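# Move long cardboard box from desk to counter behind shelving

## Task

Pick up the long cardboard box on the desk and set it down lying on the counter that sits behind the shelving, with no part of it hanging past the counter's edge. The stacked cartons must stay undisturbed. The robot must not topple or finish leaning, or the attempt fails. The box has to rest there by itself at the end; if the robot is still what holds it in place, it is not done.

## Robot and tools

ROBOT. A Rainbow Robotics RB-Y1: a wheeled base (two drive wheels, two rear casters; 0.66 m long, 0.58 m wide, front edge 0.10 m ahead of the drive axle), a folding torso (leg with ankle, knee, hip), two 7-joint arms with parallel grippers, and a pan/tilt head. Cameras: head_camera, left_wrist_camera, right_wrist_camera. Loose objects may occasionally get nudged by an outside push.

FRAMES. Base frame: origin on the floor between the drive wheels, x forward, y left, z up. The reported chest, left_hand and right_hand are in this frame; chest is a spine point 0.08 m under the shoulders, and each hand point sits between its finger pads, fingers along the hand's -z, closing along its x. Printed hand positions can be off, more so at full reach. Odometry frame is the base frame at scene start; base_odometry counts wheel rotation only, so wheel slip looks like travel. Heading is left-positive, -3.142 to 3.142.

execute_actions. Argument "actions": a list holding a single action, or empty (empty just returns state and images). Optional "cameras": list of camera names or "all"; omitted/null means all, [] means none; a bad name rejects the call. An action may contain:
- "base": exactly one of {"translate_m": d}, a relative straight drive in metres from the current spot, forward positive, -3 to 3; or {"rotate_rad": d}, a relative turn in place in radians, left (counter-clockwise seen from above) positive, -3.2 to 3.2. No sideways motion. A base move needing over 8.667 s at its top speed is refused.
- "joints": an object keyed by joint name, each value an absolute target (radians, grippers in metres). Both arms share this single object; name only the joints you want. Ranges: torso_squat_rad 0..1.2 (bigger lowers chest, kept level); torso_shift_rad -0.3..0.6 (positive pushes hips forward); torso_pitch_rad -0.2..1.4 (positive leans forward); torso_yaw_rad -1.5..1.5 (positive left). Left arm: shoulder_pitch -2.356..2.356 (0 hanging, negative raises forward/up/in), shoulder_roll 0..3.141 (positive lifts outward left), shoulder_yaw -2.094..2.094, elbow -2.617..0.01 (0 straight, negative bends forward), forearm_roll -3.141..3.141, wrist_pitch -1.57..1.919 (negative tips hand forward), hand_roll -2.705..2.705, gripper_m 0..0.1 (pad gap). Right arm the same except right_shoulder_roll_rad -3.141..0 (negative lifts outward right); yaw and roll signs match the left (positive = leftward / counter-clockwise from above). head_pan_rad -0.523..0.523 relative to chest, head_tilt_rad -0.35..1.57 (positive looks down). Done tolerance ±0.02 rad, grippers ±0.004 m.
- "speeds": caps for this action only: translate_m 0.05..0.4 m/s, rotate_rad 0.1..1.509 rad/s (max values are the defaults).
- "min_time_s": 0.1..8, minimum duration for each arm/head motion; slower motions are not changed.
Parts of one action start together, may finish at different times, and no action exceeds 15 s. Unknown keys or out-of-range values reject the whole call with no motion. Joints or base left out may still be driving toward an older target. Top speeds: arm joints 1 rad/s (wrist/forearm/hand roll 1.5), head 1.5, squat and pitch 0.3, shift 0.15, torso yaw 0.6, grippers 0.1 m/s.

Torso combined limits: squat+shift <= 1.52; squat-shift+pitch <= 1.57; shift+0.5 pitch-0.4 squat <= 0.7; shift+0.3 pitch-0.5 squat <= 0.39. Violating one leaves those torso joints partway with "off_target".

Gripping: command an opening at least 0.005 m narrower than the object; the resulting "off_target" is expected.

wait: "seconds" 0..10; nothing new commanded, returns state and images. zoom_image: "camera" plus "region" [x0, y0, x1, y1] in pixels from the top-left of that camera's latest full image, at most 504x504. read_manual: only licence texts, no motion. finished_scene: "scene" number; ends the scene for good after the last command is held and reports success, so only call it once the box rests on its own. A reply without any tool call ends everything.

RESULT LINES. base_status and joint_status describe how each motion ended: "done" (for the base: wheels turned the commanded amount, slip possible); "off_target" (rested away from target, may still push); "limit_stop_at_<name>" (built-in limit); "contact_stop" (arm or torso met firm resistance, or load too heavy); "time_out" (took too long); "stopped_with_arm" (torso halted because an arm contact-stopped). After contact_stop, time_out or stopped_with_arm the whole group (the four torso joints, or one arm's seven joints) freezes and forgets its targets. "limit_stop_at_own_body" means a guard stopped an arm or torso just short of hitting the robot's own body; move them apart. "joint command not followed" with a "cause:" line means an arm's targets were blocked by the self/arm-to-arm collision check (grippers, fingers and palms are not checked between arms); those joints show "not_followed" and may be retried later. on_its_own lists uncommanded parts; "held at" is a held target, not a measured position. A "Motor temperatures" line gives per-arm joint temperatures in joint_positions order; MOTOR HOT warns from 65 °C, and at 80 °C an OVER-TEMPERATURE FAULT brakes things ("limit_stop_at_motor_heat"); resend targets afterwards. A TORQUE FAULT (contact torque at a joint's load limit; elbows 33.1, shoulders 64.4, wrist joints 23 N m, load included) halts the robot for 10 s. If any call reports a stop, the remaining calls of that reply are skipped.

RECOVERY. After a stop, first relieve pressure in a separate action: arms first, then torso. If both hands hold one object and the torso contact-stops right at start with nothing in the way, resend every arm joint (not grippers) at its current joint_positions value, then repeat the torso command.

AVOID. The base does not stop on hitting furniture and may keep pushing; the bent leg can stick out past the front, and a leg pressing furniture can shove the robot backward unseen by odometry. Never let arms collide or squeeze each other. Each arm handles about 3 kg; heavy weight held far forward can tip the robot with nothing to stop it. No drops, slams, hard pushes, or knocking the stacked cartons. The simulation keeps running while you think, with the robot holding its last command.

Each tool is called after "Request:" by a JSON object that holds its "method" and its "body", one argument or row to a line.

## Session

Request:
{"method": "execute_actions", "body": {
  "actions": []
}}

Scene clock: 0.00 s.
Motor temperatures (°C, as the motors report them): left_arm=[39 35 32 38 39 45 35] | right_arm=[36 35 39 41 44 47 39]
base_odometry: x=+0.000 y=+0.000 heading=+0.000 (m, m, rad; odometry frame)
base_status: not commanded
joint_positions: torso_squat_rad=+0.350 torso_shift_rad=+0.000 torso_pitch_rad=+0.000 torso_yaw_rad=+0.000 left_shoulder_pitch_rad=-0.001 left_shoulder_roll_rad=+0.024 left_shoulder_yaw_rad=+0.015 left_elbow_rad=-0.203 left_forearm_roll_rad=-0.031 left_wrist_pitch_rad=+0.036 left_hand_roll_rad=+0.019 left_gripper_m=+0.100 right_shoulder_pitch_rad=-0.006 right_shoulder_roll_rad=-0.052 right_shoulder_yaw_rad=-0.004 right_elbow_rad=-0.130 right_forearm_roll_rad=-0.006 right_wrist_pitch_rad=-0.048 right_hand_roll_rad=-0.026 right_gripper_m=+0.100 head_pan_rad=-0.001 head_tilt_rad=+0.401
joint_status: not commanded
chest: x=-0.2281 y=+0.0002 z=+1.2475 quat_wxyz=(+1.000, +0.000, +0.000, +0.000) (m; base frame)
left_hand: x=-0.1369 y=+0.2397 z=+0.5675 quat_wxyz=(+0.996, +0.013, -0.084, +0.000) (m; base frame)
right_hand: x=-0.1500 y=-0.2593 z=+0.5682 quat_wxyz=(+0.995, -0.024, -0.092, -0.015) (m; base frame)
pictures: head_camera, left_wrist_camera, right_wrist_camera
Images, in order (width x height): head_camera 896x504, left_wrist_camera 644x364, right_wrist_camera 644x364.

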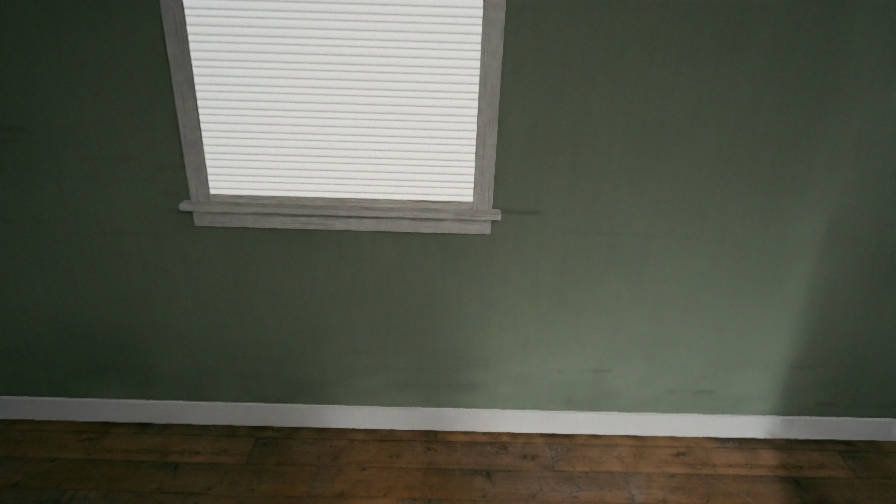

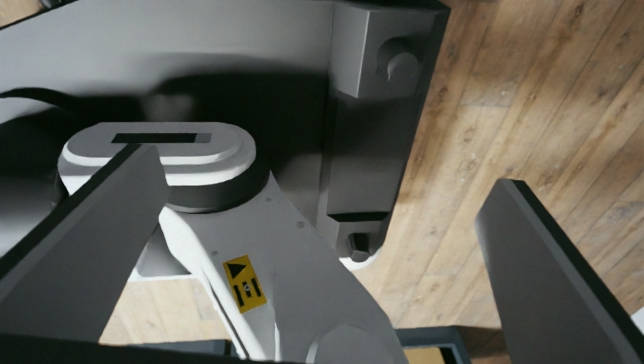

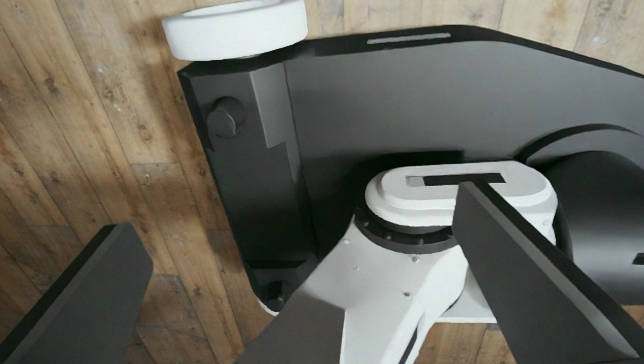

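Request:
{"method": "execute_actions", "body": {
  "actions": [
    {"base":{"rotate_rad":1.62},"joints":{"torso_squat_rad":0.1,"left_shoulder_pitch_rad":-0.3,"left_elbow_rad":-2.0,"left_wrist_pitch_rad":0.7,"head_tilt_rad":0.4,"head_pan_rad":0.3}}
  ],
  "cameras": ["head_camera"]
}}

Scene clock: 4.03 s.
Motor temperatures (°C, as the motors report them): left_arm=[39 35 32 38 39 45 35] | right_arm=[36 35 39 41 44 47 39]
base_odometry: x=+0.000 y=+0.000 heading=+1.620 (m, m, rad; odometry frame)
base_status: done
joint_positions: torso_squat_rad=+0.100 torso_shift_rad=+0.000 torso_pitch_rad=+0.000 torso_yaw_rad=+0.000 left_shoulder_pitch_rad=-0.300 left_shoulder_roll_rad=+0.024 left_shoulder_yaw_rad=+0.015 left_elbow_rad=-2.000 left_forearm_roll_rad=-0.031 left_wrist_pitch_rad=+0.700 left_hand_roll_rad=+0.019 left_gripper_m=+0.100 right_shoulder_pitch_rad=-0.006 right_shoulder_roll_rad=-0.052 right_shoulder_yaw_rad=-0.004 right_elbow_rad=-0.130 right_forearm_roll_rad=-0.006 right_wrist_pitch_rad=-0.048 right_hand_roll_rad=-0.026 right_gripper_m=+0.100 head_pan_rad=+0.300 head_tilt_rad=+0.400
joint_status: all done
chest: x=-0.2283 y=+0.0001 z=+1.2864 quat_wxyz=(+1.000, +0.000, +0.000, +0.000) (m; base frame)
left_hand: x=+0.3219 y=+0.1841 z=+1.2566 quat_wxyz=(+0.702, -0.008, -0.711, -0.035) (m; base frame)
right_hand: x=-0.1500 y=-0.2593 z=+0.6071 quat_wxyz=(+0.995, -0.024, -0.092, -0.015) (m; base frame)
pictures: head_camera
Images, in order (width x height): head_camera 896x504.

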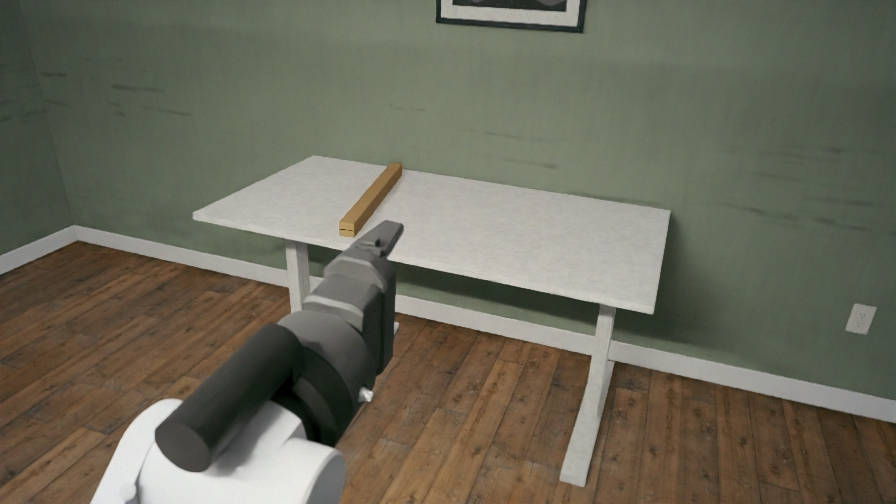

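Request:
{"method": "execute_actions", "body": {
  "actions": [
    {"base":{"rotate_rad":0.69},"joints":{"head_pan_rad":0}}
  ],
  "cameras": []
}}

Request:
{"method": "execute_actions", "body": {
  "actions": [
    {"base":{"translate_m":1.17}}
  ],
  "cameras": []
}}

Request:
{"method": "execute_actions", "body": {
  "actions": [
    {"base":{"rotate_rad":-0.6},"joints":{"head_tilt_rad":0.5}}
  ],
  "cameras": ["head_camera"]
}}

Scene clock: 6.90 s.
Motor temperatures (°C, as the motors report them): left_arm=[39 35 32 38 39 45 35] | right_arm=[36 35 39 41 44 47 39]
base_odometry: x=+0.000 y=+0.000 heading=+2.309 (m, m, rad; odometry frame)
base_status: done
joint_positions: torso_squat_rad=+0.100 torso_shift_rad=+0.000 torso_pitch_rad=+0.000 torso_yaw_rad=+0.000 left_shoulder_pitch_rad=-0.300 left_shoulder_roll_rad=+0.024 left_shoulder_yaw_rad=+0.015 left_elbow_rad=-2.000 left_forearm_roll_rad=-0.031 left_wrist_pitch_rad=+0.700 left_hand_roll_rad=+0.019 left_gripper_m=+0.100 right_shoulder_pitch_rad=-0.006 right_shoulder_roll_rad=-0.052 right_shoulder_yaw_rad=-0.004 right_elbow_rad=-0.130 right_forearm_roll_rad=-0.006 right_wrist_pitch_rad=-0.048 right_hand_roll_rad=-0.026 right_gripper_m=+0.100 head_pan_rad=+0.000 head_tilt_rad=+0.400
joint_status: all done
chest: x=-0.2282 y=+0.0001 z=+1.2864 quat_wxyz=(+1.000, +0.000, +0.000, +0.000) (m; base frame)
left_hand: x=+0.3219 y=+0.1841 z=+1.2566 quat_wxyz=(+0.702, -0.008, -0.711, -0.035) (m; base frame)
right_hand: x=-0.1500 y=-0.2593 z=+0.6071 quat_wxyz=(+0.995, -0.024, -0.092, -0.015) (m; base frame)
pictures: none
No camera images: the call's "cameras" was empty. Leave "cameras" out to get every camera's image.

Scene clock: 11.40 s.
Motor temperatures (°C, as the motors report them): left_arm=[39 35 32 38 39 45 35] | right_arm=[36 35 39 41 44 47 39]
base_odometry: x=-0.788 y=+0.865 heading=+2.310 (m, m, rad; odometry frame)
base_status: done
joint_positions: torso_squat_rad=+0.100 torso_shift_rad=+0.000 torso_pitch_rad=+0.000 torso_yaw_rad=+0.000 left_shoulder_pitch_rad=-0.300 left_shoulder_roll_rad=+0.024 left_shoulder_yaw_rad=+0.015 left_elbow_rad=-2.000 left_forearm_roll_rad=-0.031 left_wrist_pitch_rad=+0.700 left_hand_roll_rad=+0.019 left_gripper_m=+0.100 right_shoulder_pitch_rad=-0.006 right_shoulder_roll_rad=-0.052 right_shoulder_yaw_rad=-0.004 right_elbow_rad=-0.130 right_forearm_roll_rad=-0.006 right_wrist_pitch_rad=-0.048 right_hand_roll_rad=-0.026 right_gripper_m=+0.100 head_pan_rad=+0.000 head_tilt_rad=+0.400
joint_status: not commanded
chest: x=-0.2282 y=+0.0001 z=+1.2864 quat_wxyz=(+1.000, +0.000, +0.000, +0.000) (m; base frame)
left_hand: x=+0.3220 y=+0.1841 z=+1.2565 quat_wxyz=(+0.702, -0.008, -0.711, -0.035) (m; base frame)
right_hand: x=-0.1500 y=-0.2593 z=+0.6071 quat_wxyz=(+0.995, -0.024, -0.092, -0.015) (m; base frame)
pictures: none
No camera images: the call's "cameras" was empty. Leave "cameras" out to get every camera's image.

Scene clock: 14.07 s.
Motor temperatures (°C, as the motors report them): left_arm=[39 35 32 38 39 45 35] | right_arm=[36 35 39 41 44 47 39]
base_odometry: x=-0.788 y=+0.865 heading=+1.710 (m, m, rad; odometry frame)
base_status: done
joint_positions: torso_squat_rad=+0.100 torso_shift_rad=+0.000 torso_pitch_rad=+0.000 torso_yaw_rad=+0.000 left_shoulder_pitch_rad=-0.300 left_shoulder_roll_rad=+0.024 left_shoulder_yaw_rad=+0.015 left_elbow_rad=-2.000 left_forearm_roll_rad=-0.031 left_wrist_pitch_rad=+0.700 left_hand_roll_rad=+0.019 left_gripper_m=+0.100 right_shoulder_pitch_rad=-0.006 right_shoulder_roll_rad=-0.052 right_shoulder_yaw_rad=-0.004 right_elbow_rad=-0.130 right_forearm_roll_rad=-0.006 right_wrist_pitch_rad=-0.048 right_hand_roll_rad=-0.026 right_gripper_m=+0.100 head_pan_rad=+0.000 head_tilt_rad=+0.500
joint_status: all done
chest: x=-0.2282 y=+0.0002 z=+1.2864 quat_wxyz=(+1.000, +0.000, +0.000, +0.000) (m; base frame)
left_hand: x=+0.3220 y=+0.1841 z=+1.2565 quat_wxyz=(+0.702, -0.008, -0.711, -0.035) (m; base frame)
right_hand: x=-0.1500 y=-0.2593 z=+0.6071 quat_wxyz=(+0.995, -0.024, -0.092, -0.015) (m; base frame)
pictures: head_camera
Images, in order (width x height): head_camera 896x504.

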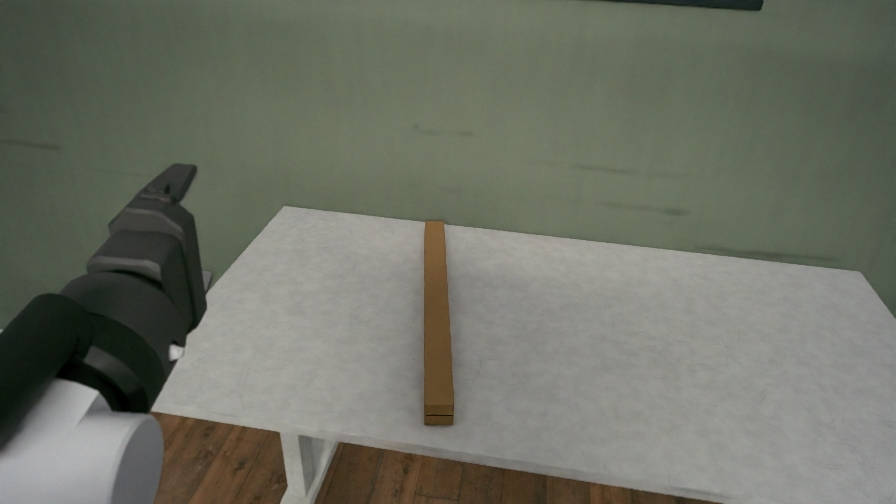

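Request:
{"method": "execute_actions", "body": {
  "actions": [
    {"joints":{"torso_yaw_rad":-0.27,"torso_pitch_rad":0.3,"left_shoulder_pitch_rad":-1.0,"left_shoulder_roll_rad":0.12,"left_shoulder_yaw_rad":0,"left_forearm_roll_rad":0,"left_elbow_rad":-0.75,"left_wrist_pitch_rad":1.43,"left_hand_roll_rad":2.05,"right_elbow_rad":-0.1,"head_tilt_rad":0.6,"head_pan_rad":0.27}}
  ],
  "cameras": []
}}

Request:
{"method": "execute_actions", "body": {
  "actions": [
    {"base":{"translate_m":0.52}}
  ]
}}

Scene clock: 16.17 s.
Motor temperatures (°C, as the motors report them): left_arm=[39 35 32 38 39 45 35] | right_arm=[36 35 39 41 44 47 39]
base_odometry: x=-0.788 y=+0.865 heading=+1.710 (m, m, rad; odometry frame)
base_status: not commanded
joint_positions: torso_squat_rad=+0.100 torso_shift_rad=+0.000 torso_pitch_rad=+0.300 torso_yaw_rad=-0.270 left_shoulder_pitch_rad=-1.000 left_shoulder_roll_rad=+0.120 left_shoulder_yaw_rad=+0.000 left_elbow_rad=-0.750 left_forearm_roll_rad=+0.000 left_wrist_pitch_rad=+1.430 left_hand_roll_rad=+2.050 left_gripper_m=+0.100 right_shoulder_pitch_rad=-0.006 right_shoulder_roll_rad=-0.052 right_shoulder_yaw_rad=-0.004 right_elbow_rad=-0.100 right_forearm_roll_rad=-0.006 right_wrist_pitch_rad=-0.048 right_hand_roll_rad=-0.026 right_gripper_m=+0.100 head_pan_rad=+0.270 head_tilt_rad=+0.600
joint_status: all done
chest: x=-0.1369 y=+0.0002 z=+1.2726 quat_wxyz=(+0.980, -0.020, +0.148, -0.133) (m; base frame)
left_hand: x=+0.3507 y=+0.0296 z=+0.8395 quat_wxyz=(+0.716, +0.013, -0.037, +0.697) (m; base frame)
right_hand: x=-0.3453 y=-0.2670 z=+0.6248 quat_wxyz=(+0.985, -0.057, +0.075, -0.143) (m; base frame)
pictures: none
No camera images: the call's "cameras" was empty. Leave "cameras" out to get every camera's image.

Scene clock: 19.03 s.
Motor temperatures (°C, as the motors report them): left_arm=[39 35 32 38 39 45 35] | right_arm=[36 35 39 41 44 47 39]
base_odometry: x=-0.860 y=+1.380 heading=+1.710 (m, m, rad; odometry frame)
base_status: done
joint_positions: torso_squat_rad=+0.100 torso_shift_rad=+0.000 torso_pitch_rad=+0.300 torso_yaw_rad=-0.270 left_shoulder_pitch_rad=-1.000 left_shoulder_roll_rad=+0.120 left_shoulder_yaw_rad=+0.000 left_elbow_rad=-0.750 left_forearm_roll_rad=+0.000 left_wrist_pitch_rad=+1.430 left_hand_roll_rad=+2.050 left_gripper_m=+0.100 right_shoulder_pitch_rad=-0.006 right_shoulder_roll_rad=-0.052 right_shoulder_yaw_rad=-0.004 right_elbow_rad=-0.100 right_forearm_roll_rad=-0.006 right_wrist_pitch_rad=-0.048 right_hand_roll_rad=-0.026 right_gripper_m=+0.100 head_pan_rad=+0.270 head_tilt_rad=+0.600
joint_status: not commanded
chest: x=-0.1369 y=+0.0002 z=+1.2726 quat_wxyz=(+0.980, -0.020, +0.148, -0.133) (m; base frame)
left_hand: x=+0.3508 y=+0.0296 z=+0.8396 quat_wxyz=(+0.716, +0.013, -0.037, +0.697) (m; base frame)
right_hand: x=-0.3453 y=-0.2670 z=+0.6248 quat_wxyz=(+0.985, -0.057, +0.075, -0.143) (m; base frame)
pictures: head_camera, left_wrist_camera, right_wrist_camera
Images, in order (width x height): head_camera 896x504, left_wrist_camera 644x364, right_wrist_camera 644x364.

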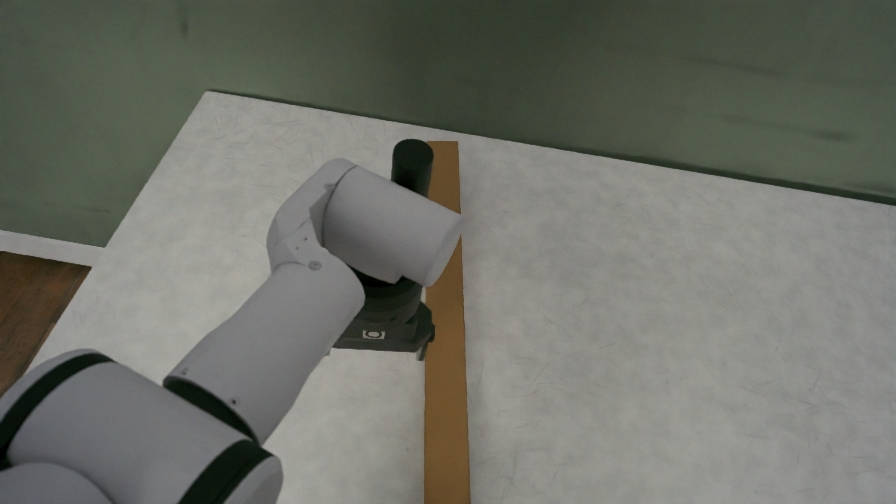

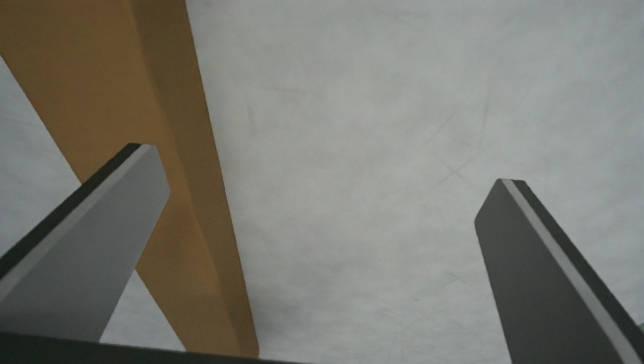

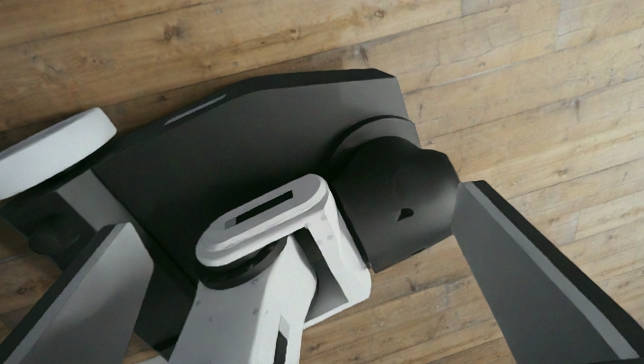

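Request:
{"method": "execute_actions", "body": {
  "actions": [
    {"base":{"translate_m":0.08},"joints":{"torso_yaw_rad":-0.375,"left_hand_roll_rad":2.17,"head_pan_rad":0.37}}
  ]
}}

Scene clock: 20.30 s.
Motor temperatures (°C, as the motors report them): left_arm=[39 35 32 38 39 45 35] | right_arm=[36 35 39 41 44 47 39]
base_odometry: x=-0.871 y=+1.459 heading=+1.709 (m, m, rad; odometry frame)
base_status: done
joint_positions: torso_squat_rad=+0.100 torso_shift_rad=+0.000 torso_pitch_rad=+0.300 torso_yaw_rad=-0.375 left_shoulder_pitch_rad=-1.000 left_shoulder_roll_rad=+0.120 left_shoulder_yaw_rad=+0.000 left_elbow_rad=-0.750 left_forearm_roll_rad=+0.000 left_wrist_pitch_rad=+1.430 left_hand_roll_rad=+2.170 left_gripper_m=+0.100 right_shoulder_pitch_rad=-0.005 right_shoulder_roll_rad=-0.052 right_shoulder_yaw_rad=-0.004 right_elbow_rad=-0.100 right_forearm_roll_rad=-0.006 right_wrist_pitch_rad=-0.048 right_hand_roll_rad=-0.026 right_gripper_m=+0.100 head_pan_rad=+0.370 head_tilt_rad=+0.600
joint_status: all done
chest: x=-0.1368 y=+0.0002 z=+1.2726 quat_wxyz=(+0.971, -0.028, +0.147, -0.184) (m; base frame)
left_hand: x=+0.3507 y=-0.0328 z=+0.8396 quat_wxyz=(+0.710, -0.002, -0.027, +0.704) (m; base frame)
right_hand: x=-0.3720 y=-0.2647 z=+0.6331 quat_wxyz=(+0.976, -0.068, +0.076, -0.193) (m; base frame)
pictures: head_camera, left_wrist_camera, right_wrist_camera
Images, in order (width x height): head_camera 896x504, left_wrist_camera 644x364, right_wrist_camera 644x364.

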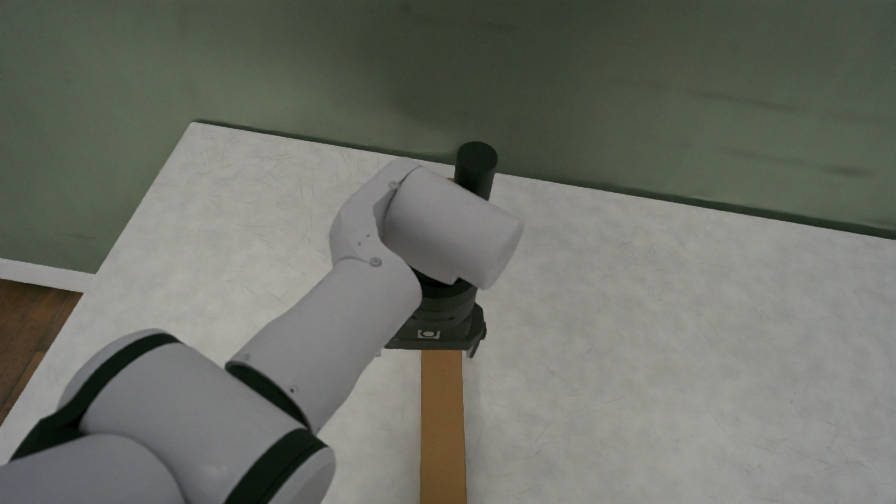

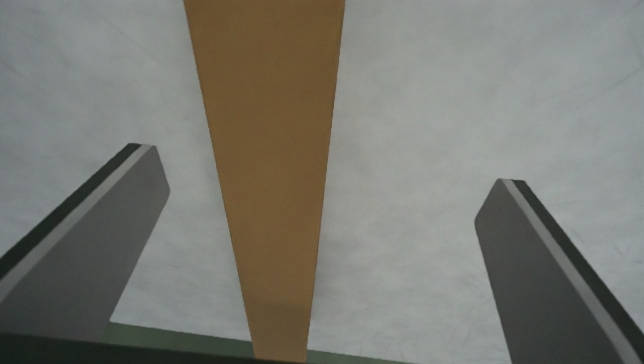

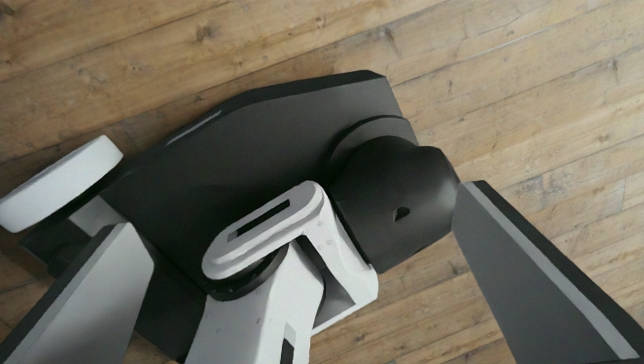

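Request:
{"method": "execute_actions", "body": {
  "actions": [
    {"joints":{"torso_yaw_rad":-0.39,"torso_pitch_rad":0.45,"left_wrist_pitch_rad":1.31},"min_time_s":1}
  ]
}}

Scene clock: 21.67 s.
Motor temperatures (°C, as the motors report them): left_arm=[39 35 32 38 39 45 35] | right_arm=[36 35 39 41 44 47 39]
base_odometry: x=-0.871 y=+1.459 heading=+1.709 (m, m, rad; odometry frame)
base_status: not commanded
joint_positions: torso_squat_rad=+0.100 torso_shift_rad=-0.001 torso_pitch_rad=+0.449 torso_yaw_rad=-0.390 left_shoulder_pitch_rad=-1.003 left_shoulder_roll_rad=+0.120 left_shoulder_yaw_rad=+0.000 left_elbow_rad=-0.751 left_forearm_roll_rad=+0.000 left_wrist_pitch_rad=+1.311 left_hand_roll_rad=+2.170 left_gripper_m=+0.100 right_shoulder_pitch_rad=-0.005 right_shoulder_roll_rad=-0.052 right_shoulder_yaw_rad=-0.004 right_elbow_rad=-0.100 right_forearm_roll_rad=-0.006 right_wrist_pitch_rad=-0.048 right_hand_roll_rad=-0.026 right_gripper_m=+0.100 head_pan_rad=+0.370 head_tilt_rad=+0.600
joint_status: all done
chest: x=-0.0943 y=+0.0002 z=+1.2558 quat_wxyz=(+0.956, -0.043, +0.218, -0.189) (m; base frame)
left_hand: x=+0.3470 y=-0.0584 z=+0.7556 quat_wxyz=(+0.715, -0.012, +0.017, +0.699) (m; base frame)
right_hand: x=-0.4253 y=-0.2641 z=+0.6599 quat_wxyz=(+0.966, -0.085, +0.148, -0.194) (m; base frame)
pictures: head_camera, left_wrist_camera, right_wrist_camera
Images, in order (width x height): head_camera 896x504, left_wrist_camera 644x364, right_wrist_camera 644x364.

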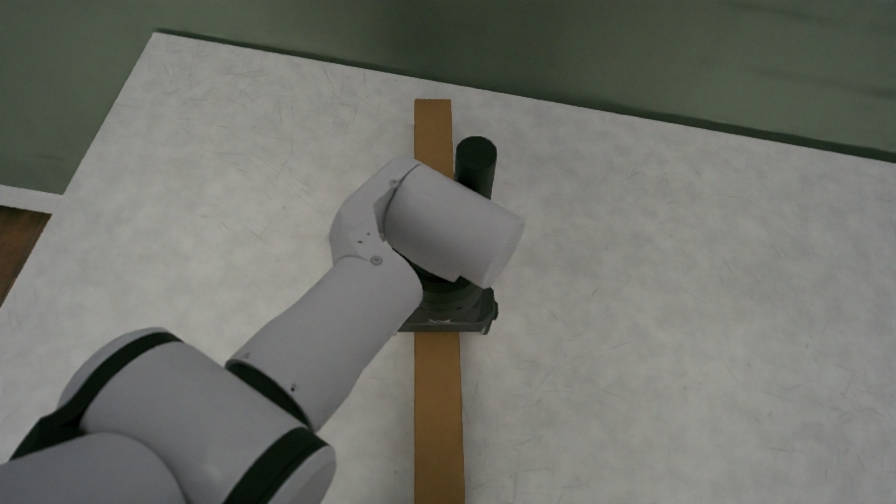

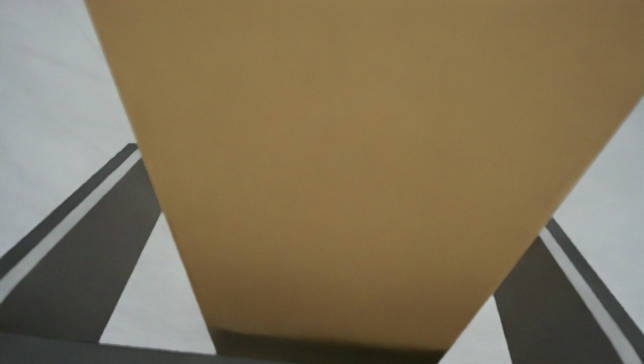

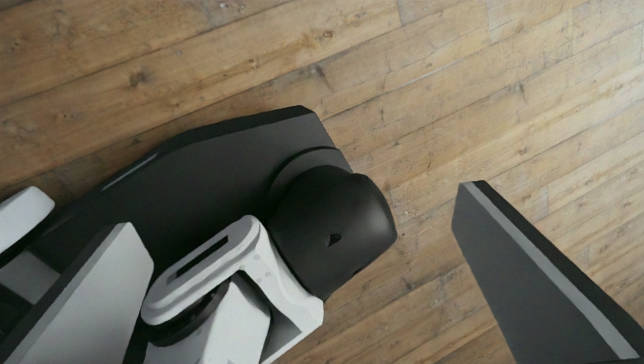

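Request:
{"method": "execute_actions", "body": {
  "actions": [
    {"base":{"translate_m":0.05},"speeds":{"translate_m":0.1}}
  ],
  "cameras": []
}}

Request:
{"method": "execute_actions", "body": {
  "actions": [
    {"joints":{"left_gripper_m":0.02}}
  ],
  "cameras": []
}}

Request:
{"method": "execute_actions", "body": {
  "actions": [
    {"joints":{"torso_pitch_rad":0.2,"left_wrist_pitch_rad":1.55},"min_time_s":1.2}
  ],
  "cameras": ["left_wrist_camera"]
}}

Request:
{"method": "execute_actions", "body": {
  "actions": [
    {"base":{"translate_m":-0.75},"joints":{"torso_yaw_rad":0,"left_hand_roll_rad":1.8,"head_pan_rad":0.5,"head_tilt_rad":0.2},"min_time_s":2}
  ]
}}

Scene clock: 23.03 s.
Motor temperatures (°C, as the motors report them): left_arm=[39 35 32 38 39 45 35] | right_arm=[36 35 39 41 44 47 39]
base_odometry: x=-0.878 y=+1.508 heading=+1.709 (m, m, rad; odometry frame)
base_status: done
joint_positions: torso_squat_rad=+0.100 torso_shift_rad=-0.001 torso_pitch_rad=+0.449 torso_yaw_rad=-0.390 left_shoulder_pitch_rad=-1.003 left_shoulder_roll_rad=+0.120 left_shoulder_yaw_rad=+0.000 left_elbow_rad=-0.752 left_forearm_roll_rad=+0.000 left_wrist_pitch_rad=+1.310 left_hand_roll_rad=+2.170 left_gripper_m=+0.100 right_shoulder_pitch_rad=-0.005 right_shoulder_roll_rad=-0.052 right_shoulder_yaw_rad=-0.004 right_elbow_rad=-0.100 right_forearm_roll_rad=-0.006 right_wrist_pitch_rad=-0.048 right_hand_roll_rad=-0.026 right_gripper_m=+0.100 head_pan_rad=+0.370 head_tilt_rad=+0.600
joint_status: not commanded
chest: x=-0.0943 y=+0.0002 z=+1.2558 quat_wxyz=(+0.956, -0.043, +0.218, -0.189) (m; base frame)
left_hand: x=+0.3471 y=-0.0587 z=+0.7558 quat_wxyz=(+0.715, -0.013, +0.017, +0.699) (m; base frame)
right_hand: x=-0.4253 y=-0.2641 z=+0.6599 quat_wxyz=(+0.966, -0.085, +0.148, -0.194) (m; base frame)
pictures: none
No camera images: the call's "cameras" was empty. Leave "cameras" out to get every camera's image.

Scene clock: 24.33 s.
Motor temperatures (°C, as the motors report them): left_arm=[39 35 32 38 39 45 35] | right_arm=[36 35 39 41 44 47 39]
base_odometry: x=-0.878 y=+1.508 heading=+1.709 (m, m, rad; odometry frame)
base_status: not commanded
joint_positions: torso_squat_rad=+0.100 torso_shift_rad=-0.001 torso_pitch_rad=+0.449 torso_yaw_rad=-0.390 left_shoulder_pitch_rad=-1.002 left_shoulder_roll_rad=+0.120 left_shoulder_yaw_rad=+0.000 left_elbow_rad=-0.751 left_forearm_roll_rad=+0.000 left_wrist_pitch_rad=+1.310 left_hand_roll_rad=+2.170 left_gripper_m=+0.051 right_shoulder_pitch_rad=-0.005 right_shoulder_roll_rad=-0.052 right_shoulder_yaw_rad=-0.004 right_elbow_rad=-0.100 right_forearm_roll_rad=-0.006 right_wrist_pitch_rad=-0.048 right_hand_roll_rad=-0.026 right_gripper_m=+0.100 head_pan_rad=+0.370 head_tilt_rad=+0.600
joint_status: left_gripper_m off_target (ended at +0.051, target +0.020)
chest: x=-0.0942 y=+0.0002 z=+1.2558 quat_wxyz=(+0.956, -0.043, +0.218, -0.189) (m; base frame)
left_hand: x=+0.3467 y=-0.0582 z=+0.7551 quat_wxyz=(+0.715, -0.012, +0.017, +0.699) (m; base frame)
right_hand: x=-0.4253 y=-0.2641 z=+0.6599 quat_wxyz=(+0.966, -0.085, +0.148, -0.194) (m; base frame)
pictures: none
No camera images: the call's "cameras" was empty. Leave "cameras" out to get every camera's image.

Scene clock: 25.93 s.
Motor temperatures (°C, as the motors report them): left_arm=[39 35 32 38 39 45 35] | right_arm=[36 35 39 41 44 47 39]
base_odometry: x=-0.878 y=+1.508 heading=+1.709 (m, m, rad; odometry frame)
base_status: not commanded
joint_positions: torso_squat_rad=+0.100 torso_shift_rad=+0.000 torso_pitch_rad=+0.200 torso_yaw_rad=-0.390 left_shoulder_pitch_rad=-1.000 left_shoulder_roll_rad=+0.120 left_shoulder_yaw_rad=+0.000 left_elbow_rad=-0.750 left_forearm_roll_rad=+0.000 left_wrist_pitch_rad=+1.550 left_hand_roll_rad=+2.170 left_gripper_m=+0.051 right_shoulder_pitch_rad=-0.005 right_shoulder_roll_rad=-0.052 right_shoulder_yaw_rad=-0.004 right_elbow_rad=-0.100 right_forearm_roll_rad=-0.006 right_wrist_pitch_rad=-0.048 right_hand_roll_rad=-0.026 right_gripper_m=+0.100 head_pan_rad=+0.370 head_tilt_rad=+0.600
joint_status: all done
chest: x=-0.1669 y=+0.0002 z=+1.2803 quat_wxyz=(+0.976, -0.019, +0.098, -0.193) (m; base frame)
left_hand: x=+0.3386 y=-0.0255 z=+0.8973 quat_wxyz=(+0.711, +0.020, -0.050, +0.701) (m; base frame)
right_hand: x=-0.3409 y=-0.2641 z=+0.6212 quat_wxyz=(+0.977, -0.060, +0.027, -0.203) (m; base frame)
pictures: left_wrist_camera
Images, in order (width x height): left_wrist_camera 644x364.

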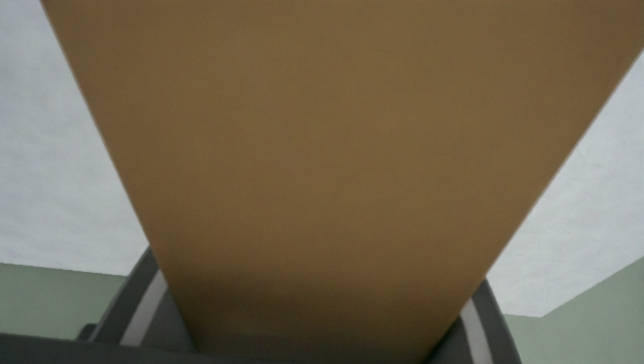

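Scene clock: 29.50 s.
Motor temperatures (°C, as the motors report them): left_arm=[39 35 32 38 39 45 35] | right_arm=[36 35 39 41 44 47 39]
base_odometry: x=-0.775 y=+0.765 heading=+1.708 (m, m, rad; odometry frame)
base_status: done
joint_positions: torso_squat_rad=+0.100 torso_shift_rad=+0.000 torso_pitch_rad=+0.200 torso_yaw_rad=+0.000 left_shoulder_pitch_rad=-1.000 left_shoulder_roll_rad=+0.120 left_shoulder_yaw_rad=+0.000 left_elbow_rad=-0.750 left_forearm_roll_rad=+0.000 left_wrist_pitch_rad=+1.550 left_hand_roll_rad=+1.800 left_gripper_m=+0.051 right_shoulder_pitch_rad=-0.006 right_shoulder_roll_rad=-0.052 right_shoulder_yaw_rad=-0.004 right_elbow_rad=-0.100 right_forearm_roll_rad=-0.006 right_wrist_pitch_rad=-0.048 right_hand_roll_rad=-0.026 right_gripper_m=+0.100 head_pan_rad=+0.500 head_tilt_rad=+0.200
joint_status: all done
chest: x=-0.1669 y=+0.0002 z=+1.2803 quat_wxyz=(+0.995, +0.000, +0.100, +0.000) (m; base frame)
left_hand: x=+0.3060 y=+0.1937 z=+0.9038 quat_wxyz=(+0.705, +0.069, -0.061, +0.703) (m; base frame)
right_hand: x=-0.2394 y=-0.2593 z=+0.6007 quat_wxyz=(+0.999, -0.026, +0.023, -0.013) (m; base frame)
pictures: head_camera, left_wrist_camera, right_wrist_camera
Images, in order (width x height): head_camera 896x504, left_wrist_camera 644x364, right_wrist_camera 644x364.

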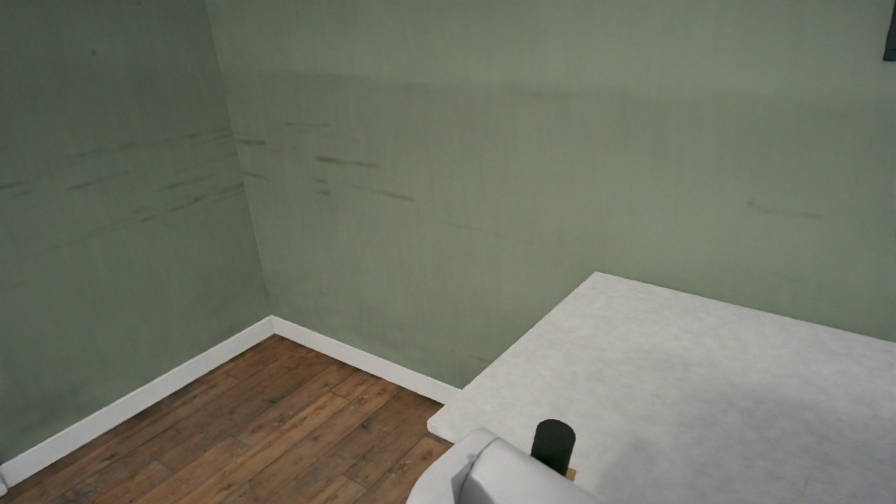

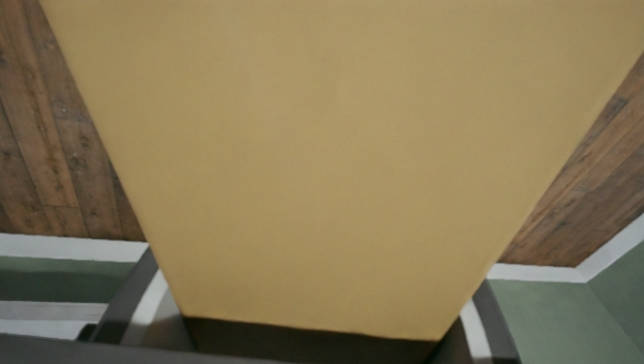

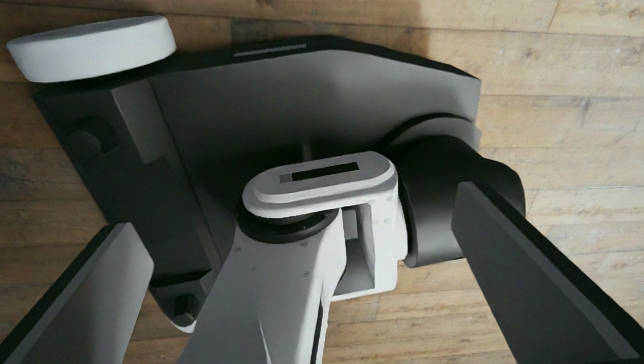

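Request:
{"method": "execute_actions", "body": {
  "actions": [
    {"base":{"rotate_rad":2.2},"joints":{"head_pan_rad":0.3,"head_tilt_rad":0.25},"speeds":{"rotate_rad":0.8}}
  ],
  "cameras": ["head_camera"]
}}

Scene clock: 34.27 s.
Motor temperatures (°C, as the motors report them): left_arm=[39 35 32 38 39 45 35] | right_arm=[36 35 39 41 44 47 39]
base_odometry: x=-0.775 y=+0.765 heading=-2.376 (m, m, rad; odometry frame)
base_status: done
joint_positions: torso_squat_rad=+0.100 torso_shift_rad=+0.000 torso_pitch_rad=+0.200 torso_yaw_rad=+0.000 left_shoulder_pitch_rad=-1.000 left_shoulder_roll_rad=+0.120 left_shoulder_yaw_rad=+0.000 left_elbow_rad=-0.750 left_forearm_roll_rad=+0.000 left_wrist_pitch_rad=+1.550 left_hand_roll_rad=+1.800 left_gripper_m=+0.051 right_shoulder_pitch_rad=-0.006 right_shoulder_roll_rad=-0.052 right_shoulder_yaw_rad=-0.004 right_elbow_rad=-0.100 right_forearm_roll_rad=-0.006 right_wrist_pitch_rad=-0.048 right_hand_roll_rad=-0.026 right_gripper_m=+0.100 head_pan_rad=+0.300 head_tilt_rad=+0.250
joint_status: all done
chest: x=-0.1669 y=+0.0002 z=+1.2803 quat_wxyz=(+0.995, +0.000, +0.100, +0.000) (m; base frame)
left_hand: x=+0.3060 y=+0.1937 z=+0.9038 quat_wxyz=(+0.705, +0.069, -0.061, +0.703) (m; base frame)
right_hand: x=-0.2394 y=-0.2594 z=+0.6007 quat_wxyz=(+0.999, -0.026, +0.023, -0.013) (m; base frame)
pictures: head_camera
Images, in order (width x height): head_camera 896x504.

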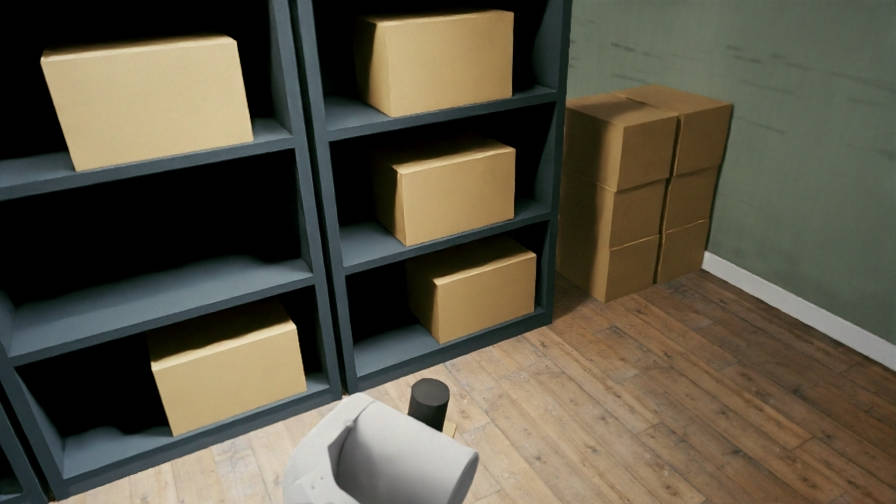

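Request:
{"method": "execute_actions", "body": {
  "actions": [
    {"base":{"rotate_rad":1.9},"joints":{"head_pan_rad":0.0,"head_tilt_rad":0.3},"speeds":{"rotate_rad":0.8}}
  ],
  "cameras": ["head_camera"]
}}

Scene clock: 38.63 s.
Motor temperatures (°C, as the motors report them): left_arm=[39 35 32 38 39 45 35] | right_arm=[36 35 39 41 44 47 39]
base_odometry: x=-0.774 y=+0.765 heading=-0.476 (m, m, rad; odometry frame)
base_status: done
joint_positions: torso_squat_rad=+0.100 torso_shift_rad=+0.000 torso_pitch_rad=+0.200 torso_yaw_rad=+0.000 left_shoulder_pitch_rad=-1.000 left_shoulder_roll_rad=+0.120 left_shoulder_yaw_rad=+0.000 left_elbow_rad=-0.750 left_forearm_roll_rad=+0.000 left_wrist_pitch_rad=+1.550 left_hand_roll_rad=+1.800 left_gripper_m=+0.051 right_shoulder_pitch_rad=-0.006 right_shoulder_roll_rad=-0.052 right_shoulder_yaw_rad=-0.004 right_elbow_rad=-0.100 right_forearm_roll_rad=-0.006 right_wrist_pitch_rad=-0.048 right_hand_roll_rad=-0.026 right_gripper_m=+0.100 head_pan_rad=+0.000 head_tilt_rad=+0.300
joint_status: all done
chest: x=-0.1669 y=+0.0002 z=+1.2803 quat_wxyz=(+0.995, +0.000, +0.100, +0.000) (m; base frame)
left_hand: x=+0.3060 y=+0.1937 z=+0.9038 quat_wxyz=(+0.705, +0.069, -0.061, +0.703) (m; base frame)
right_hand: x=-0.2394 y=-0.2594 z=+0.6007 quat_wxyz=(+0.999, -0.026, +0.023, -0.013) (m; base frame)
pictures: head_camera
Images, in order (width x height): head_camera 896x504.

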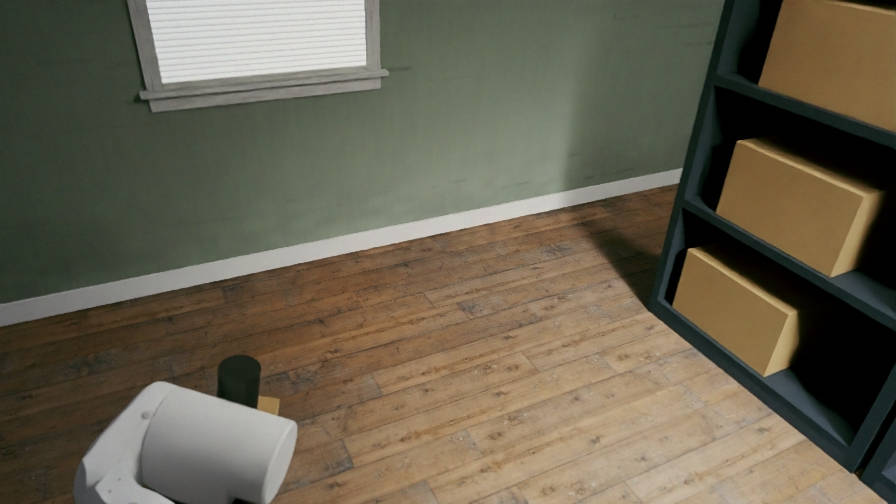

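Request:
{"method": "execute_actions", "body": {
  "actions": [
    {"base":{"rotate_rad":0.138},"joints":{"torso_yaw_rad":-0.33,"left_hand_roll_rad":2.12,"head_pan_rad":0.33},"min_time_s":1.2}
  ],
  "cameras": []
}}

Request:
{"method": "execute_actions", "body": {
  "actions": [
    {"base":{"translate_m":1.4}}
  ],
  "cameras": []
}}

Request:
{"method": "execute_actions", "body": {
  "actions": [
    {"base":{"rotate_rad":-0.77},"speeds":{"rotate_rad":0.8}}
  ],
  "cameras": ["head_camera"]
}}

Request:
{"method": "execute_actions", "body": {
  "actions": [
    {"base":{"translate_m":1.0}}
  ],
  "cameras": ["head_camera"]
}}

Scene clock: 40.40 s.
Motor temperatures (°C, as the motors report them): left_arm=[39 35 32 38 39 45 35] | right_arm=[36 35 39 41 44 47 39]
base_odometry: x=-0.775 y=+0.765 heading=-0.339 (m, m, rad; odometry frame)
base_status: done
joint_positions: torso_squat_rad=+0.100 torso_shift_rad=+0.000 torso_pitch_rad=+0.200 torso_yaw_rad=-0.330 left_shoulder_pitch_rad=-1.000 left_shoulder_roll_rad=+0.120 left_shoulder_yaw_rad=+0.000 left_elbow_rad=-0.750 left_forearm_roll_rad=+0.000 left_wrist_pitch_rad=+1.550 left_hand_roll_rad=+2.120 left_gripper_m=+0.051 right_shoulder_pitch_rad=-0.006 right_shoulder_roll_rad=-0.052 right_shoulder_yaw_rad=-0.004 right_elbow_rad=-0.100 right_forearm_roll_rad=-0.006 right_wrist_pitch_rad=-0.048 right_hand_roll_rad=-0.026 right_gripper_m=+0.100 head_pan_rad=+0.330 head_tilt_rad=+0.300
joint_status: all done
chest: x=-0.1669 y=+0.0001 z=+1.2803 quat_wxyz=(+0.981, -0.016, +0.098, -0.163) (m; base frame)
left_hand: x=+0.3390 y=+0.0087 z=+0.8971 quat_wxyz=(+0.708, +0.027, -0.053, +0.704) (m; base frame)
right_hand: x=-0.3252 y=-0.2660 z=+0.6181 quat_wxyz=(+0.983, -0.055, +0.026, -0.174) (m; base frame)
pictures: none
No camera images: the call's "cameras" was empty. Leave "cameras" out to get every camera's image.

Scene clock: 45.47 s.
Motor temperatures (°C, as the motors report them): left_arm=[39 35 32 38 39 45 35] | right_arm=[36 35 39 41 44 47 39]
base_odometry: x=+0.546 y=+0.301 heading=-0.338 (m, m, rad; odometry frame)
base_status: done
joint_positions: torso_squat_rad=+0.100 torso_shift_rad=+0.000 torso_pitch_rad=+0.200 torso_yaw_rad=-0.330 left_shoulder_pitch_rad=-1.000 left_shoulder_roll_rad=+0.120 left_shoulder_yaw_rad=+0.000 left_elbow_rad=-0.750 left_forearm_roll_rad=+0.000 left_wrist_pitch_rad=+1.550 left_hand_roll_rad=+2.120 left_gripper_m=+0.051 right_shoulder_pitch_rad=-0.006 right_shoulder_roll_rad=-0.052 right_shoulder_yaw_rad=-0.004 right_elbow_rad=-0.100 right_forearm_roll_rad=-0.006 right_wrist_pitch_rad=-0.048 right_hand_roll_rad=-0.026 right_gripper_m=+0.100 head_pan_rad=+0.330 head_tilt_rad=+0.300
joint_status: not commanded
chest: x=-0.1668 y=+0.0001 z=+1.2803 quat_wxyz=(+0.981, -0.016, +0.098, -0.163) (m; base frame)
left_hand: x=+0.3390 y=+0.0088 z=+0.8971 quat_wxyz=(+0.708, +0.027, -0.053, +0.704) (m; base frame)
right_hand: x=-0.3252 y=-0.2660 z=+0.6181 quat_wxyz=(+0.983, -0.055, +0.026, -0.174) (m; base frame)
pictures: none
No camera images: the call's "cameras" was empty. Leave "cameras" out to get every camera's image.

Scene clock: 48.27 s.
Motor temperatures (°C, as the motors report them): left_arm=[39 35 32 38 39 45 35] | right_arm=[36 35 39 41 44 47 39]
base_odometry: x=+0.546 y=+0.301 heading=-1.108 (m, m, rad; odometry frame)
base_status: done
joint_positions: torso_squat_rad=+0.100 torso_shift_rad=+0.000 torso_pitch_rad=+0.200 torso_yaw_rad=-0.330 left_shoulder_pitch_rad=-1.000 left_shoulder_roll_rad=+0.120 left_shoulder_yaw_rad=+0.000 left_elbow_rad=-0.750 left_forearm_roll_rad=+0.000 left_wrist_pitch_rad=+1.550 left_hand_roll_rad=+2.120 left_gripper_m=+0.051 right_shoulder_pitch_rad=-0.006 right_shoulder_roll_rad=-0.052 right_shoulder_yaw_rad=-0.004 right_elbow_rad=-0.100 right_forearm_roll_rad=-0.006 right_wrist_pitch_rad=-0.048 right_hand_roll_rad=-0.026 right_gripper_m=+0.100 head_pan_rad=+0.330 head_tilt_rad=+0.300
joint_status: not commanded
chest: x=-0.1668 y=+0.0002 z=+1.2803 quat_wxyz=(+0.981, -0.016, +0.098, -0.163) (m; base frame)
left_hand: x=+0.3390 y=+0.0088 z=+0.8971 quat_wxyz=(+0.708, +0.027, -0.053, +0.704) (m; base frame)
right_hand: x=-0.3252 y=-0.2660 z=+0.6181 quat_wxyz=(+0.983, -0.055, +0.026, -0.174) (m; base frame)
pictures: head_camera
Images, in order (width x height): head_camera 896x504.

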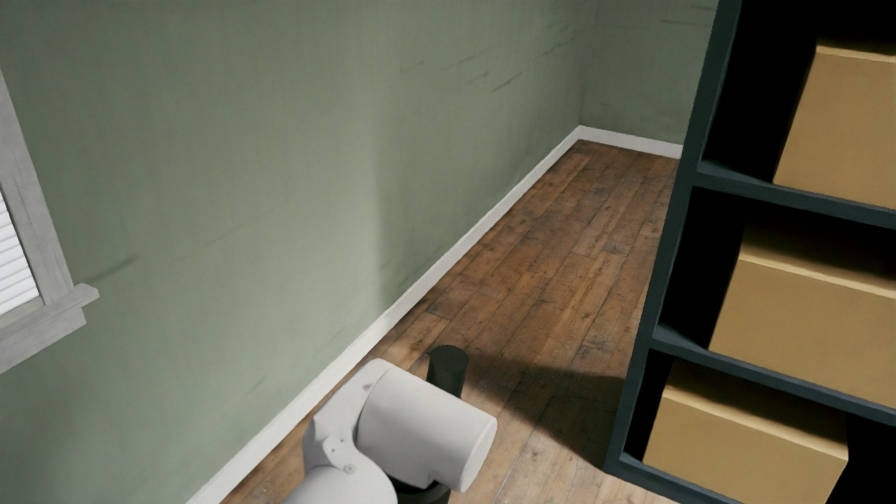

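Scene clock: 52.33 s.
Motor temperatures (°C, as the motors report them): left_arm=[40 35 32 38 39 45 35] | right_arm=[36 35 39 41 44 47 39]
base_odometry: x=+0.992 y=-0.594 heading=-1.108 (m, m, rad; odometry frame)
base_status: done
joint_positions: torso_squat_rad=+0.100 torso_shift_rad=+0.000 torso_pitch_rad=+0.200 torso_yaw_rad=-0.330 left_shoulder_pitch_rad=-1.000 left_shoulder_roll_rad=+0.120 left_shoulder_yaw_rad=+0.000 left_elbow_rad=-0.750 left_forearm_roll_rad=+0.000 left_wrist_pitch_rad=+1.550 left_hand_roll_rad=+2.120 left_gripper_m=+0.051 right_shoulder_pitch_rad=-0.006 right_shoulder_roll_rad=-0.052 right_shoulder_yaw_rad=-0.004 right_elbow_rad=-0.100 right_forearm_roll_rad=-0.006 right_wrist_pitch_rad=-0.048 right_hand_roll_rad=-0.026 right_gripper_m=+0.100 head_pan_rad=+0.330 head_tilt_rad=+0.300
joint_status: not commanded
chest: x=-0.1668 y=+0.0002 z=+1.2803 quat_wxyz=(+0.981, -0.016, +0.098, -0.163) (m; base frame)
left_hand: x=+0.3390 y=+0.0088 z=+0.8971 quat_wxyz=(+0.708, +0.027, -0.053, +0.704) (m; base frame)
right_hand: x=-0.3252 y=-0.2660 z=+0.6181 quat_wxyz=(+0.983, -0.055, +0.026, -0.174) (m; base frame)
pictures: head_camera
Images, in order (width x height): head_camera 896x504.

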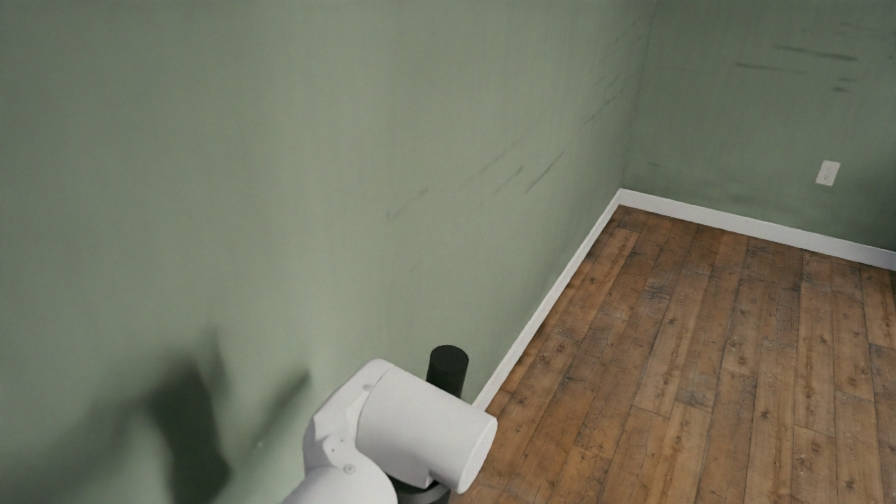

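Request:
{"method": "execute_actions", "body": {
  "actions": [
    {"base":{"rotate_rad":-0.5},"joints":{"head_tilt_rad":0.45},"speeds":{"rotate_rad":0.6}}
  ],
  "cameras": ["head_camera"]
}}

Scene clock: 54.77 s.
Motor temperatures (°C, as the motors report them): left_arm=[40 35 32 38 39 45 35] | right_arm=[36 35 39 41 44 47 39]
base_odometry: x=+0.992 y=-0.594 heading=-1.607 (m, m, rad; odometry frame)
base_status: done
joint_positions: torso_squat_rad=+0.100 torso_shift_rad=+0.000 torso_pitch_rad=+0.200 torso_yaw_rad=-0.330 left_shoulder_pitch_rad=-1.000 left_shoulder_roll_rad=+0.120 left_shoulder_yaw_rad=+0.000 left_elbow_rad=-0.750 left_forearm_roll_rad=+0.000 left_wrist_pitch_rad=+1.550 left_hand_roll_rad=+2.120 left_gripper_m=+0.051 right_shoulder_pitch_rad=-0.006 right_shoulder_roll_rad=-0.052 right_shoulder_yaw_rad=-0.004 right_elbow_rad=-0.100 right_forearm_roll_rad=-0.006 right_wrist_pitch_rad=-0.048 right_hand_roll_rad=-0.026 right_gripper_m=+0.100 head_pan_rad=+0.330 head_tilt_rad=+0.450
joint_status: all done
chest: x=-0.1668 y=+0.0002 z=+1.2803 quat_wxyz=(+0.981, -0.016, +0.098, -0.163) (m; base frame)
left_hand: x=+0.3390 y=+0.0088 z=+0.8971 quat_wxyz=(+0.708, +0.027, -0.053, +0.704) (m; base frame)
right_hand: x=-0.3252 y=-0.2660 z=+0.6181 quat_wxyz=(+0.983, -0.055, +0.026, -0.174) (m; base frame)
pictures: head_camera
Images, in order (width x height): head_camera 896x504.

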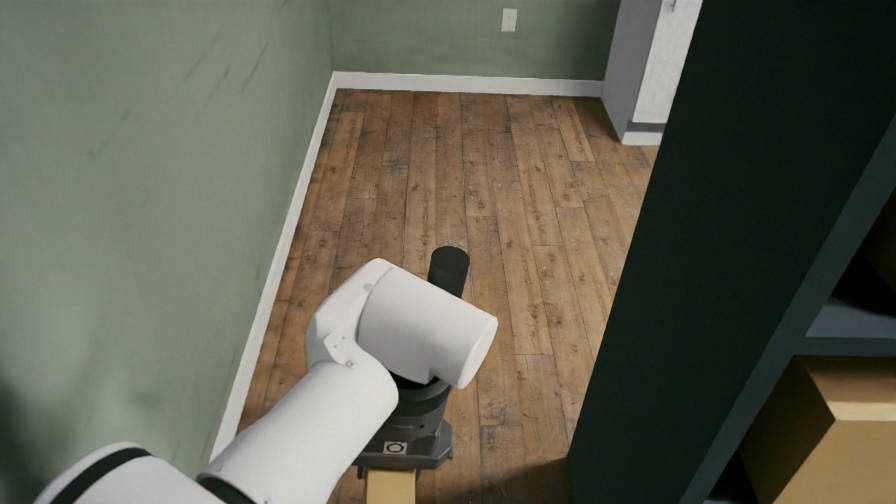

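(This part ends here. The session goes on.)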